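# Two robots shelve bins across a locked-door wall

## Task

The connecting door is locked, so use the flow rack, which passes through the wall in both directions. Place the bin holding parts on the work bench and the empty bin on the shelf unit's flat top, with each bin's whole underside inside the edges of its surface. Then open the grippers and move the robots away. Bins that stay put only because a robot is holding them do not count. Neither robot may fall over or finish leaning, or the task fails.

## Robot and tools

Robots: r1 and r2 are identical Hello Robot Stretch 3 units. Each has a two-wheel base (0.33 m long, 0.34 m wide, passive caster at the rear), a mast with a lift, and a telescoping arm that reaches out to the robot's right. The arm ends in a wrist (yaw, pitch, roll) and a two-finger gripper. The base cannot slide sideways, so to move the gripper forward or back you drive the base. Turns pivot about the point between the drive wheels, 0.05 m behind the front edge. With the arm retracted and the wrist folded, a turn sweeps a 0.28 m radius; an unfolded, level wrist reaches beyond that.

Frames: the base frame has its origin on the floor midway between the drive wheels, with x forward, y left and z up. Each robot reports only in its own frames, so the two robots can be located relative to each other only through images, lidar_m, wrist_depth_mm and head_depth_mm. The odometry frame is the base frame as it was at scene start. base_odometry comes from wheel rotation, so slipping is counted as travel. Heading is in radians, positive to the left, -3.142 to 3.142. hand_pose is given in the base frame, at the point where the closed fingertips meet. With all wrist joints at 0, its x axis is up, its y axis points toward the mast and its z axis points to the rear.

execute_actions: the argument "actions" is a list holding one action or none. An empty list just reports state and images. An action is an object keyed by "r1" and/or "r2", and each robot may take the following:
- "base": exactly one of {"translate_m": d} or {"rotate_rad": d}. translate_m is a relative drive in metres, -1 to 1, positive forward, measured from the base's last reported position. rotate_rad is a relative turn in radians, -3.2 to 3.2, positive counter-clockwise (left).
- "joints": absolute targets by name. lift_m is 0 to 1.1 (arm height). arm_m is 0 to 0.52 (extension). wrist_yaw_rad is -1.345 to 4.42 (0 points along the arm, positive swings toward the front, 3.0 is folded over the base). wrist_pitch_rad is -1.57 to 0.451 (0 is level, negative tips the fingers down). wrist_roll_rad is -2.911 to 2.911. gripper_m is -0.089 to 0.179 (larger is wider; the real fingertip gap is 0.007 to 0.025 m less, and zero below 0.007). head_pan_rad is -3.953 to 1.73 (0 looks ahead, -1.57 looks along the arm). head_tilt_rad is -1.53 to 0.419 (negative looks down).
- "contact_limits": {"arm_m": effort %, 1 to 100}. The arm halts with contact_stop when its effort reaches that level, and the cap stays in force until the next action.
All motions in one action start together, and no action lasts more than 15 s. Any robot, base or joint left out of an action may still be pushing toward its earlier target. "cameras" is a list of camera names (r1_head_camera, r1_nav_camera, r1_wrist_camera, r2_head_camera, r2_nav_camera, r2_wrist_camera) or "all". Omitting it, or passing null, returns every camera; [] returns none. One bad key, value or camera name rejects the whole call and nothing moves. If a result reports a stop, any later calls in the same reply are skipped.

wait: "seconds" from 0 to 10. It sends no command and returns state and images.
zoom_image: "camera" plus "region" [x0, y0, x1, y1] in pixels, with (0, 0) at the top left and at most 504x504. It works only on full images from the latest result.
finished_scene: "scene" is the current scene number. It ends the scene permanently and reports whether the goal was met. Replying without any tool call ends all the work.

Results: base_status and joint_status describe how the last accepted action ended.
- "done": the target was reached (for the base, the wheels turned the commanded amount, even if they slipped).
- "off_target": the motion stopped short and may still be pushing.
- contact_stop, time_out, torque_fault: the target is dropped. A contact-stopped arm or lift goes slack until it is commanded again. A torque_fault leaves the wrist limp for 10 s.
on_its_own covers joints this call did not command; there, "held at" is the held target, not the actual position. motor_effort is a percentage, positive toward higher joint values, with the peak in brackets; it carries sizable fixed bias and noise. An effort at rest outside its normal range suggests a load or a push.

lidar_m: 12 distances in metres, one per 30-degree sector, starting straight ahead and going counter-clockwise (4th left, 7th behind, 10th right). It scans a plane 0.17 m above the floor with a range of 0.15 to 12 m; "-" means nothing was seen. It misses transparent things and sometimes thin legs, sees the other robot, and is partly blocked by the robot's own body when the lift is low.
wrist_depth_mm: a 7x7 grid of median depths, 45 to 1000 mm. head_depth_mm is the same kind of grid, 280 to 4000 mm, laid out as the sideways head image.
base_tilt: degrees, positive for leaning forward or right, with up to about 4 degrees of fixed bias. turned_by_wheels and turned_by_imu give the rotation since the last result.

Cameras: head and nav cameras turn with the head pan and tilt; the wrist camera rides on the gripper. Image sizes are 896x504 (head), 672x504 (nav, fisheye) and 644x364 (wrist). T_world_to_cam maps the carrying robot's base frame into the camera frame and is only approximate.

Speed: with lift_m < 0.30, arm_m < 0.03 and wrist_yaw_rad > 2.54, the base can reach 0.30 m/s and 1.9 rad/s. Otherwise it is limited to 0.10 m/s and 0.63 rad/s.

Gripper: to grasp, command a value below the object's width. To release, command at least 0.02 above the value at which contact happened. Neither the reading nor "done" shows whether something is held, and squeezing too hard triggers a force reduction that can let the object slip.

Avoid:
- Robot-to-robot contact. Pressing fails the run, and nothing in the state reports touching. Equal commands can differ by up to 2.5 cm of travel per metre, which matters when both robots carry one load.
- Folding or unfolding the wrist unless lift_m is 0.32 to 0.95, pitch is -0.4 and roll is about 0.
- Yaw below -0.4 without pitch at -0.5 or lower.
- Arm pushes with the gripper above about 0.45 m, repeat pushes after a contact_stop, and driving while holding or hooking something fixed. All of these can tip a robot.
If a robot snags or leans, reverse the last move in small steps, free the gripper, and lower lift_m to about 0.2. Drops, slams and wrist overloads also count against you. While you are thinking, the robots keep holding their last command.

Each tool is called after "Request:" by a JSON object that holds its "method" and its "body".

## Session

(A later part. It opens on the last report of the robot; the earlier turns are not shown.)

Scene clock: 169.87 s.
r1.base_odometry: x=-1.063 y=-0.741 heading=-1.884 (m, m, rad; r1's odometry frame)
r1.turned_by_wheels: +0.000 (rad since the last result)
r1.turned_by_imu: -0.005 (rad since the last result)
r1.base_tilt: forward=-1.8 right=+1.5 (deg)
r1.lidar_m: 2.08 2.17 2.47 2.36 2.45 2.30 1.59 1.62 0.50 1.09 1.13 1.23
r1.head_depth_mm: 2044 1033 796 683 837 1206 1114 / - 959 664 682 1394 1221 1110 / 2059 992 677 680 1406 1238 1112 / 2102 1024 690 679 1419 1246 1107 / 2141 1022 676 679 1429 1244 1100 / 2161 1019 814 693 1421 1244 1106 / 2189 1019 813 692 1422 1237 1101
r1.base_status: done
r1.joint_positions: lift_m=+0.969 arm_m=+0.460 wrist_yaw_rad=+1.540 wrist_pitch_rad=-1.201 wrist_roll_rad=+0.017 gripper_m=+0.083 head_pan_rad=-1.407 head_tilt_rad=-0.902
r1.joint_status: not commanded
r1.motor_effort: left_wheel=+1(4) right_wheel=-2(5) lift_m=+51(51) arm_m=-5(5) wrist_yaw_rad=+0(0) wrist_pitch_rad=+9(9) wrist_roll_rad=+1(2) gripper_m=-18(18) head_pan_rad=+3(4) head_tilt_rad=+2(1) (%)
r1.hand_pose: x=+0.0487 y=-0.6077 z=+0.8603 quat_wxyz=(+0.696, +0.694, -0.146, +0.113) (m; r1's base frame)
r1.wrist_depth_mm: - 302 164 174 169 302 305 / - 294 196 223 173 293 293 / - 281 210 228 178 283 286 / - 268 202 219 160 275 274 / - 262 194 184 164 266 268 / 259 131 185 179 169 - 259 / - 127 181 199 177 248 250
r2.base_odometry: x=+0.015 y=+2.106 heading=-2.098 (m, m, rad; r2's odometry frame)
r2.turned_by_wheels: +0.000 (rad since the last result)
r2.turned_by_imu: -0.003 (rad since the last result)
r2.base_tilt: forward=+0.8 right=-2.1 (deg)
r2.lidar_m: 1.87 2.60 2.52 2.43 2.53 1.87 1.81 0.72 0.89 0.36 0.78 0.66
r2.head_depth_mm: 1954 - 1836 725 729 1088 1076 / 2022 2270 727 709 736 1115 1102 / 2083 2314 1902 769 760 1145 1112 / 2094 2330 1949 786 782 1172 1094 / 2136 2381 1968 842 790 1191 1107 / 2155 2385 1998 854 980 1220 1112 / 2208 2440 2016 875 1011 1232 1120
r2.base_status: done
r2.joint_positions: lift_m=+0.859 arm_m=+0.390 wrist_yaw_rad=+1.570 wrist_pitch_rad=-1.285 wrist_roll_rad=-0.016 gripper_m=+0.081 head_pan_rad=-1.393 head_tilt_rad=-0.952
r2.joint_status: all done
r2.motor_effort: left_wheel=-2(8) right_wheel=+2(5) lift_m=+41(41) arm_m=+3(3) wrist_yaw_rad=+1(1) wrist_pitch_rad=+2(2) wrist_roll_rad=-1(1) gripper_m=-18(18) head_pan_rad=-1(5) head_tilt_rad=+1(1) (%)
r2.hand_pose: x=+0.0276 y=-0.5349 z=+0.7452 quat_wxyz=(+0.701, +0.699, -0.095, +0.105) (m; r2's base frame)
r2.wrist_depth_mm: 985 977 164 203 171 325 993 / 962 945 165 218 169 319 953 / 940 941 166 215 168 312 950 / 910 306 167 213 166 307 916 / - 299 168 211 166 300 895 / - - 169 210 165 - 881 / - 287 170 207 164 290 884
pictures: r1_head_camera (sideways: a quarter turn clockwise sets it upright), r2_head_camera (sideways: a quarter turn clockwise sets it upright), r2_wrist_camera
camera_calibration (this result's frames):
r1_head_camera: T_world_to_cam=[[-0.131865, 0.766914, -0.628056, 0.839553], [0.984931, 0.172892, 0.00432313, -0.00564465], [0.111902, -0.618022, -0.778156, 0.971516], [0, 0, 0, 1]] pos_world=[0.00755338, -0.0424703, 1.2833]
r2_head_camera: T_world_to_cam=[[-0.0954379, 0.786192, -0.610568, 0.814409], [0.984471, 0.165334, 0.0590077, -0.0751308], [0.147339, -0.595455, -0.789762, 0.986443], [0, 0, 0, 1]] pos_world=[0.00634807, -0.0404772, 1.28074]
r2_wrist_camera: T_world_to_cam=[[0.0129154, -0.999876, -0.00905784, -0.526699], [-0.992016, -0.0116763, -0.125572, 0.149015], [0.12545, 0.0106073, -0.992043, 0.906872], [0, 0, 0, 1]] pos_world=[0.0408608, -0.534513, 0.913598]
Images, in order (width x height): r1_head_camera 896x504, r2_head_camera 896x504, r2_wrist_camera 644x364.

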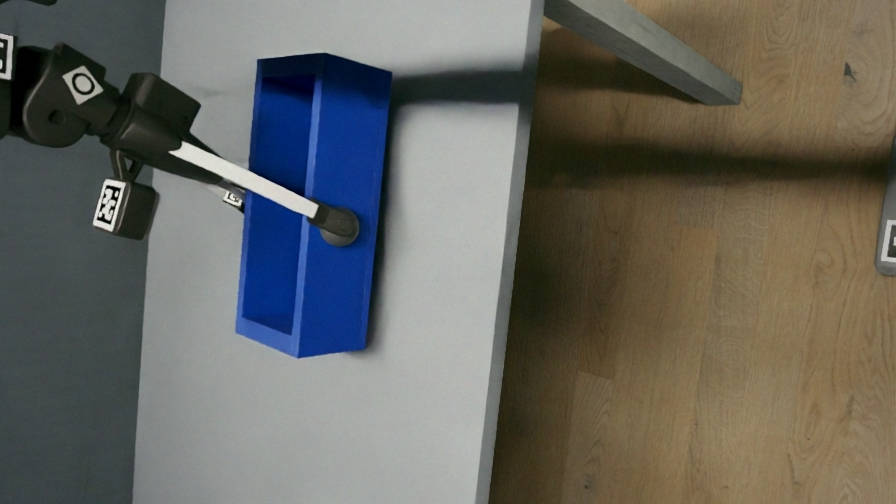

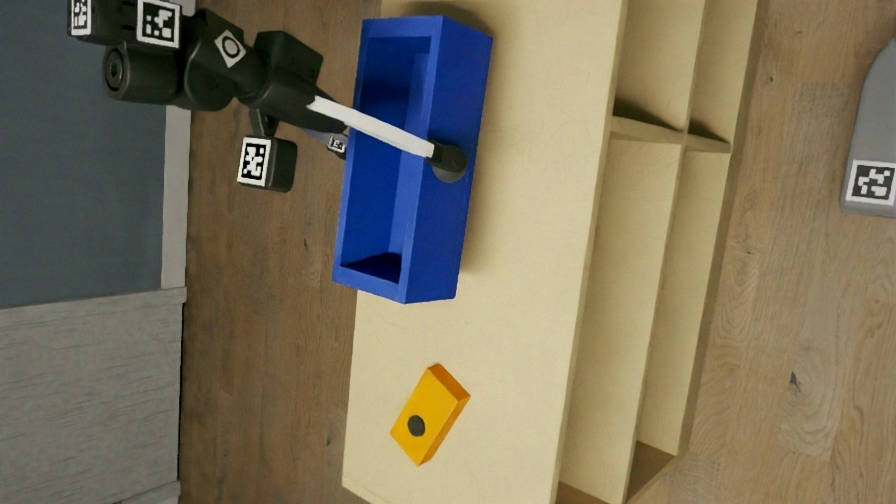

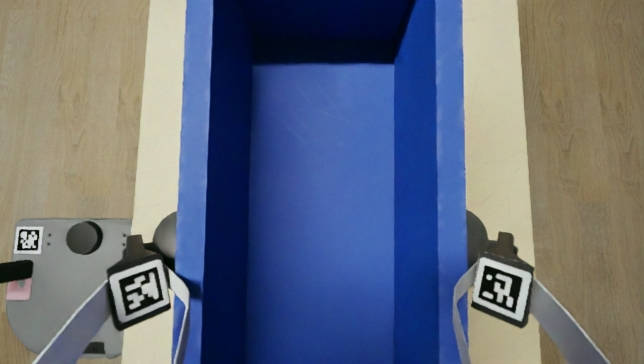

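Request:
{"method": "execute_actions", "body": {"actions": [{"r1":{"joints":{"lift_m":0.926}},"r2":{"joints":{"lift_m":0.783,"wrist_pitch_rad":-1.36}}}], "cameras": []}}

Request:
{"method": "execute_actions", "body": {"actions": [{"r1":{"joints":{"gripper_m":0.179}},"r2":{"joints":{"gripper_m":0.179}}}], "cameras": []}}

Request:
{"method": "execute_actions", "body": {"actions": [{"r1":{"joints":{"lift_m":1.0}},"r2":{"joints":{"lift_m":0.86}}}], "cameras": []}}

Request:
{"method": "execute_actions", "body": {"actions": [{"r1":{"base":{"translate_m":-0.3},"joints":{"arm_m":0.02}},"r2":{"base":{"translate_m":-0.3},"joints":{"arm_m":0.02}}}], "cameras": ["r1_nav_camera","r2_nav_camera"]}}

Scene clock: 175.13 s.
r1.base_odometry: x=-1.063 y=-0.741 heading=-1.884 (m, m, rad; r1's odometry frame)
r1.turned_by_wheels: +0.000 (rad since the last result)
r1.turned_by_imu: -0.001 (rad since the last result)
r1.base_tilt: forward=-1.9 right=+1.5 (deg)
r1.lidar_m: 2.08 2.17 2.46 2.36 2.45 2.30 1.59 1.62 0.50 1.09 1.13 1.23
r1.head_depth_mm: 2100 1033 822 681 837 1204 1102 / - 947 729 681 1398 1228 1103 / 2074 1048 722 682 1393 1249 1107 / 2127 1008 737 681 1434 1249 1107 / 2158 1025 720 677 1425 1236 1103 / 2163 1021 818 692 1415 1242 1102 / 2202 1018 813 693 1410 1250 1100
r1.base_status: not commanded
r1.joint_positions: lift_m=+0.927 arm_m=+0.460 wrist_yaw_rad=+1.540 wrist_pitch_rad=-1.198 wrist_roll_rad=+0.016 gripper_m=+0.083 head_pan_rad=-1.407 head_tilt_rad=-0.902
r1.joint_status: all done
r1.motor_effort: left_wheel=-2(2) right_wheel=+7(7) lift_m=+7(48) arm_m=-4(5) wrist_yaw_rad=+0(0) wrist_pitch_rad=+8(10) wrist_roll_rad=+2(2) gripper_m=-18(18) head_pan_rad=+4(4) head_tilt_rad=+1(2) (%)
r1.hand_pose: x=+0.0495 y=-0.6077 z=+0.8182 quat_wxyz=(+0.696, +0.693, -0.147, +0.115) (m; r1's base frame)
r1.wrist_depth_mm: 257 255 165 174 169 259 258 / 249 244 196 224 172 251 251 / 238 241 208 227 175 240 241 / 230 230 199 221 159 232 232 / 223 220 193 184 164 226 226 / 216 130 185 178 170 - 219 / 210 126 179 200 175 210 212
r2.base_odometry: x=+0.015 y=+2.106 heading=-2.098 (m, m, rad; r2's odometry frame)
r2.turned_by_wheels: +0.000 (rad since the last result)
r2.turned_by_imu: -0.001 (rad since the last result)
r2.base_tilt: forward=+0.6 right=-2.0 (deg)
r2.lidar_m: 1.87 2.59 2.52 2.43 2.53 1.87 1.81 0.72 0.89 0.36 0.78 0.66
r2.head_depth_mm: 1988 2186 1834 761 735 1083 1078 / 2022 2292 - 788 738 1110 1100 / 2080 2289 1956 792 761 1148 1114 / 2091 2340 1938 799 781 1173 1096 / 2129 2363 1956 862 791 1189 1114 / 2188 2398 1991 851 985 1217 1112 / 2225 2434 2008 878 1011 1233 1122
r2.base_status: not commanded
r2.joint_positions: lift_m=+0.784 arm_m=+0.390 wrist_yaw_rad=+1.570 wrist_pitch_rad=-1.361 wrist_roll_rad=-0.016 gripper_m=+0.081 head_pan_rad=-1.393 head_tilt_rad=-0.952
r2.joint_status: all done
r2.motor_effort: left_wheel=-2(2) right_wheel=+2(2) lift_m=+11(38) arm_m=+4(4) wrist_yaw_rad=+0(0) wrist_pitch_rad=+0(2) wrist_roll_rad=-1(1) gripper_m=-19(18) head_pan_rad=-2(4) head_tilt_rad=+1(1) (%)
r2.hand_pose: x=+0.0084 y=-0.5349 z=+0.6668 quat_wxyz=(+0.704, +0.702, -0.069, +0.079) (m; r2's base frame)
r2.wrist_depth_mm: 864 226 164 205 170 229 228 / 848 226 165 214 170 227 227 / 839 223 166 213 169 224 224 / 834 221 167 212 167 224 225 / 221 220 169 211 166 221 222 / 218 - 170 209 165 - 221 / - 217 171 207 164 220 835
pictures: none
No camera images: the call's "cameras" was empty. Leave "cameras" out to get every camera's image.

Scene clock: 176.60 s.
r1.base_odometry: x=-1.063 y=-0.741 heading=-1.884 (m, m, rad; r1's odometry frame)
r1.turned_by_wheels: +0.000 (rad since the last result)
r1.turned_by_imu: +0.000 (rad since the last result)
r1.base_tilt: forward=-1.9 right=+1.4 (deg)
r1.lidar_m: 2.09 2.16 2.46 2.36 2.45 2.31 1.58 1.62 0.50 1.09 1.13 1.23
r1.head_depth_mm: 2116 1034 821 681 835 1208 1107 / - 962 726 683 1404 1226 1106 / 2096 1045 724 680 1395 1245 1100 / 2105 1009 736 681 1424 1250 1103 / 2155 1024 719 679 1414 1248 1105 / 2153 1022 818 692 1423 1245 1108 / 2183 1025 813 694 1420 1237 1101
r1.base_status: not commanded
r1.joint_positions: lift_m=+0.927 arm_m=+0.460 wrist_yaw_rad=+1.541 wrist_pitch_rad=-1.188 wrist_roll_rad=+0.017 gripper_m=+0.179 head_pan_rad=-1.407 head_tilt_rad=-0.902
r1.joint_status: all done
r1.motor_effort: left_wheel=+0(2) right_wheel=-1(7) lift_m=+13(13) arm_m=-4(4) wrist_yaw_rad=-1(1) wrist_pitch_rad=+4(8) wrist_roll_rad=+2(2) gripper_m=+0(83) head_pan_rad=+3(4) head_tilt_rad=+2(1) (%)
r1.hand_pose: x=+0.0519 y=-0.6076 z=+0.8187 quat_wxyz=(+0.695, +0.693, -0.150, +0.118) (m; r1's base frame)
r1.wrist_depth_mm: 259 258 164 170 166 259 260 / 248 246 192 217 172 248 250 / 243 238 208 227 176 242 240 / 230 229 199 219 158 231 232 / 223 221 193 184 164 224 224 / - 214 186 178 170 215 219 / - 207 181 199 176 210 208
r2.base_odometry: x=+0.015 y=+2.106 heading=-2.098 (m, m, rad; r2's odometry frame)
r2.turned_by_wheels: +0.000 (rad since the last result)
r2.turned_by_imu: +0.000 (rad since the last result)
r2.base_tilt: forward=+0.7 right=-2.3 (deg)
r2.lidar_m: 1.87 2.59 2.52 2.43 2.53 1.88 1.81 0.72 0.89 0.36 0.78 0.66
r2.head_depth_mm: 1986 2189 1817 760 730 1086 1074 / 2038 2250 - 792 738 1110 1106 / 2065 2285 1987 789 758 1149 1119 / 2112 2341 1949 797 779 1174 1101 / 2149 2367 1964 861 789 1189 1105 / 2209 2416 1988 853 989 1218 1112 / 2215 2451 2017 878 1011 1238 1115
r2.base_status: not commanded
r2.joint_positions: lift_m=+0.784 arm_m=+0.390 wrist_yaw_rad=+1.570 wrist_pitch_rad=-1.361 wrist_roll_rad=-0.016 gripper_m=+0.179 head_pan_rad=-1.393 head_tilt_rad=-0.952
r2.joint_status: all done
r2.motor_effort: left_wheel=-2(2) right_wheel=+2(2) lift_m=+12(12) arm_m=+4(4) wrist_yaw_rad=-1(0) wrist_pitch_rad=+0(0) wrist_roll_rad=-1(1) gripper_m=+1(87) head_pan_rad=-3(2) head_tilt_rad=+1(0) (%)
r2.hand_pose: x=+0.0084 y=-0.5349 z=+0.6668 quat_wxyz=(+0.704, +0.702, -0.069, +0.079) (m; r2's base frame)
r2.wrist_depth_mm: 869 227 163 205 171 229 230 / 845 225 164 215 170 227 227 / 829 224 166 214 168 225 227 / 841 220 167 211 168 224 223 / - 220 168 211 165 222 222 / - 218 170 209 164 220 831 / 217 217 172 209 163 218 220
pictures: none
No camera images: the call's "cameras" was empty. Leave "cameras" out to get every camera's image.

Scene clock: 178.13 s.
r1.base_odometry: x=-1.063 y=-0.741 heading=-1.884 (m, m, rad; r1's odometry frame)
r1.turned_by_wheels: +0.000 (rad since the last result)
r1.turned_by_imu: +0.000 (rad since the last result)
r1.base_tilt: forward=-2.0 right=+1.5 (deg)
r1.lidar_m: 2.09 2.16 2.46 2.36 2.46 2.30 1.59 1.62 0.50 1.09 1.13 1.24
r1.head_depth_mm: 2056 1029 819 682 837 1202 1108 / - 992 730 680 1405 1224 1104 / 2035 1024 720 679 1404 1244 1107 / 2119 1026 729 681 1426 1239 1098 / 2130 1024 719 680 1424 1246 1102 / 2164 1021 811 696 1418 1238 1106 / 2184 1019 813 693 1417 1244 1105
r1.base_status: not commanded
r1.joint_positions: lift_m=+0.999 arm_m=+0.460 wrist_yaw_rad=+1.541 wrist_pitch_rad=-1.188 wrist_roll_rad=+0.017 gripper_m=+0.179 head_pan_rad=-1.407 head_tilt_rad=-0.902
r1.joint_status: all done
r1.motor_effort: left_wheel=+0(0) right_wheel=-1(1) lift_m=+47(49) arm_m=-4(4) wrist_yaw_rad=-1(1) wrist_pitch_rad=+4(4) wrist_roll_rad=+1(2) gripper_m=+0(0) head_pan_rad=+3(4) head_tilt_rad=+2(1) (%)
r1.hand_pose: x=+0.0520 y=-0.6076 z=+0.8914 quat_wxyz=(+0.695, +0.693, -0.150, +0.118) (m; r1's base frame)
r1.wrist_depth_mm: - 340 342 345 339 344 344 / - 328 326 233 334 332 331 / - 316 277 303 317 319 319 / - 306 289 296 303 311 309 / - 296 273 258 293 298 298 / - 289 262 274 276 288 289 / - 279 251 268 267 280 276
r2.base_odometry: x=+0.015 y=+2.106 heading=-2.098 (m, m, rad; r2's odometry frame)
r2.turned_by_wheels: +0.000 (rad since the last result)
r2.turned_by_imu: +0.000 (rad since the last result)
r2.base_tilt: forward=+0.6 right=-2.3 (deg)
r2.lidar_m: 1.87 2.59 2.51 2.43 2.53 1.88 1.81 0.72 0.89 0.36 0.78 0.66
r2.head_depth_mm: 1958 - 1826 759 731 1087 1078 / 2037 2288 1813 788 737 1113 1099 / 2057 2301 1884 791 759 1146 1114 / 2119 2316 1952 796 780 1177 1098 / 2133 2370 1985 867 790 1193 1104 / 2181 2409 2000 853 982 1227 1115 / 2220 2459 2018 874 1013 1236 1122
r2.base_status: not commanded
r2.joint_positions: lift_m=+0.859 arm_m=+0.390 wrist_yaw_rad=+1.570 wrist_pitch_rad=-1.361 wrist_roll_rad=-0.016 gripper_m=+0.179 head_pan_rad=-1.393 head_tilt_rad=-0.952
r2.joint_status: all done
r2.motor_effort: left_wheel=-2(2) right_wheel=+2(2) lift_m=+39(42) arm_m=+4(4) wrist_yaw_rad=+0(1) wrist_pitch_rad=+0(0) wrist_roll_rad=-1(1) gripper_m=+0(0) head_pan_rad=-3(4) head_tilt_rad=+1(0) (%)
r2.hand_pose: x=+0.0084 y=-0.5349 z=+0.7423 quat_wxyz=(+0.704, +0.702, -0.069, +0.079) (m; r2's base frame)
r2.wrist_depth_mm: 916 304 304 214 303 309 910 / 928 301 302 292 303 303 919 / 913 302 299 291 301 304 913 / 915 296 289 288 297 298 916 / - 295 287 286 294 298 892 / - 293 282 285 295 295 928 / 887 291 284 282 292 294 908
pictures: none
No camera images: the call's "cameras" was empty. Leave "cameras" out to get every camera's image.

Scene clock: 182.73 s.
r1.base_odometry: x=-0.970 y=-0.456 heading=-1.884 (m, m, rad; r1's odometry frame)
r1.turned_by_wheels: +0.000 (rad since the last result)
r1.turned_by_imu: -0.001 (rad since the last result)
r1.base_tilt: forward=-1.9 right=+1.4 (deg)
r1.lidar_m: 2.38 2.48 2.46 2.37 2.45 1.99 1.29 1.31 2.48 0.44 1.13 1.52
r1.head_depth_mm: 2036 2255 - - - 1242 1108 / 2061 2332 - - - 1227 1104 / 2085 1114 897 1144 - 1202 1108 / 2102 1026 819 697 - 1225 1100 / 2131 1025 770 695 - 1238 1139 / 2170 1025 725 694 1408 1247 1105 / 2181 1022 739 693 1422 1240 1100
r1.base_status: done
r1.joint_positions: lift_m=+0.999 arm_m=+0.020 wrist_yaw_rad=+1.541 wrist_pitch_rad=-1.188 wrist_roll_rad=+0.017 gripper_m=+0.179 head_pan_rad=-1.407 head_tilt_rad=-0.902
r1.joint_status: all done
r1.motor_effort: left_wheel=+0(3) right_wheel=-1(9) lift_m=+47(47) arm_m=-6(6) wrist_yaw_rad=-1(2) wrist_pitch_rad=+4(4) wrist_roll_rad=+1(2) gripper_m=+0(0) head_pan_rad=+4(4) head_tilt_rad=+1(2) (%)
r1.hand_pose: x=+0.0520 y=-0.1678 z=+0.8914 quat_wxyz=(+0.695, +0.693, -0.151, +0.118) (m; r1's base frame)
r1.wrist_depth_mm: - - - - - - 348 / - - - - - - 335 / - - - - - - 325 / - - - - - - 314 / - - - - - - 303 / - - - - - - 293 / - - - - - - 991
r2.base_odometry: x=+0.166 y=+2.365 heading=-2.099 (m, m, rad; r2's odometry frame)
r2.turned_by_wheels: +0.000 (rad since the last result)
r2.turned_by_imu: -0.002 (rad since the last result)
r2.base_tilt: forward=+0.8 right=-2.1 (deg)
r2.lidar_m: 2.17 2.90 2.52 2.43 2.13 1.56 1.51 1.57 0.48 2.32 0.44 0.93
r2.head_depth_mm: 2002 2213 1880 847 - - 1073 / 2035 2249 1901 853 - - 1094 / 2081 2297 1915 847 746 1161 1123 / 2115 2332 1942 821 768 1185 1098 / 2146 2366 1978 808 787 1182 1103 / 2169 2391 1998 836 983 1219 1111 / 2208 2454 2026 829 1010 1245 1122
r2.base_status: done
r2.joint_positions: lift_m=+0.859 arm_m=+0.020 wrist_yaw_rad=+1.570 wrist_pitch_rad=-1.361 wrist_roll_rad=-0.016 gripper_m=+0.179 head_pan_rad=-1.393 head_tilt_rad=-0.952
r2.joint_status: all done
r2.motor_effort: left_wheel=-2(6) right_wheel=+2(6) lift_m=+39(40) arm_m=-3(5) wrist_yaw_rad=+1(0) wrist_pitch_rad=+0(0) wrist_roll_rad=-1(1) gripper_m=+0(0) head_pan_rad=-3(3) head_tilt_rad=+1(1) (%)
r2.hand_pose: x=+0.0084 y=-0.1656 z=+0.7423 quat_wxyz=(+0.704, +0.702, -0.068, +0.079) (m; r2's base frame)
r2.wrist_depth_mm: 901 922 947 923 859 395 308 / 931 940 931 924 835 515 307 / 916 920 911 919 835 573 304 / 911 926 907 909 852 572 302 / 901 909 - 905 829 570 299 / - 904 - 894 837 560 299 / 893 883 887 892 813 553 293
pictures: r1_nav_camera (sideways: a quarter turn counterclockwise sets it upright), r2_nav_camera (sideways: a quarter turn counterclockwise sets it upright)
camera_calibration (this result's frames):
r1_nav_camera: T_world_to_cam=[[0.138323, -0.739067, 0.659277, -0.820351], [-0.985517, -0.168648, 0.0177126, 0.0384874], [0.0980949, -0.652179, -0.751691, 0.941527], [0, 0, 0, 1]] pos_world=[0.0590442, 0.0142408, 1.2479]
r2_nav_camera: T_world_to_cam=[[0.13919, -0.819675, 0.555661, -0.682456], [-0.987795, -0.154535, 0.019478, 0.0353428], [0.0699035, -0.551591, -0.83118, 1.03934], [0, 0, 0, 1]] pos_world=[0.0572491, 0.0193612, 1.24241]
Images, in order (width x height): r1_nav_camera 672x504, r2_nav_camera 672x504.

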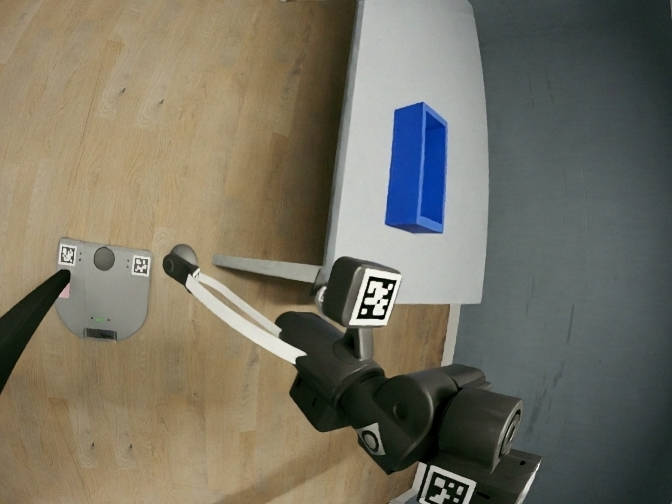

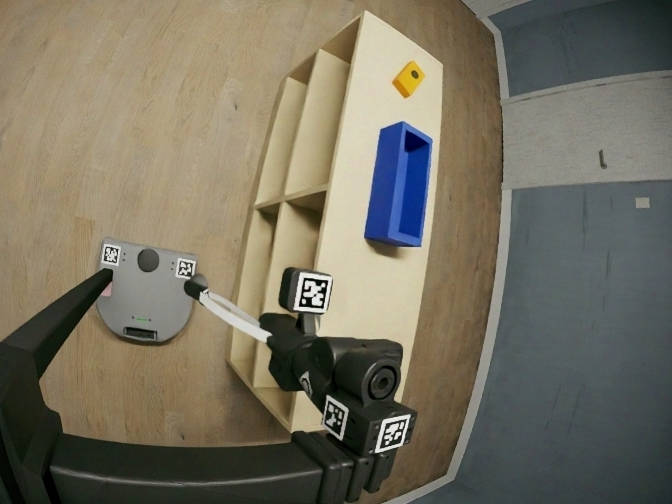

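Request:
{"method": "finished_scene", "body": {"scene": 1}}

The scene is finished: the task was done.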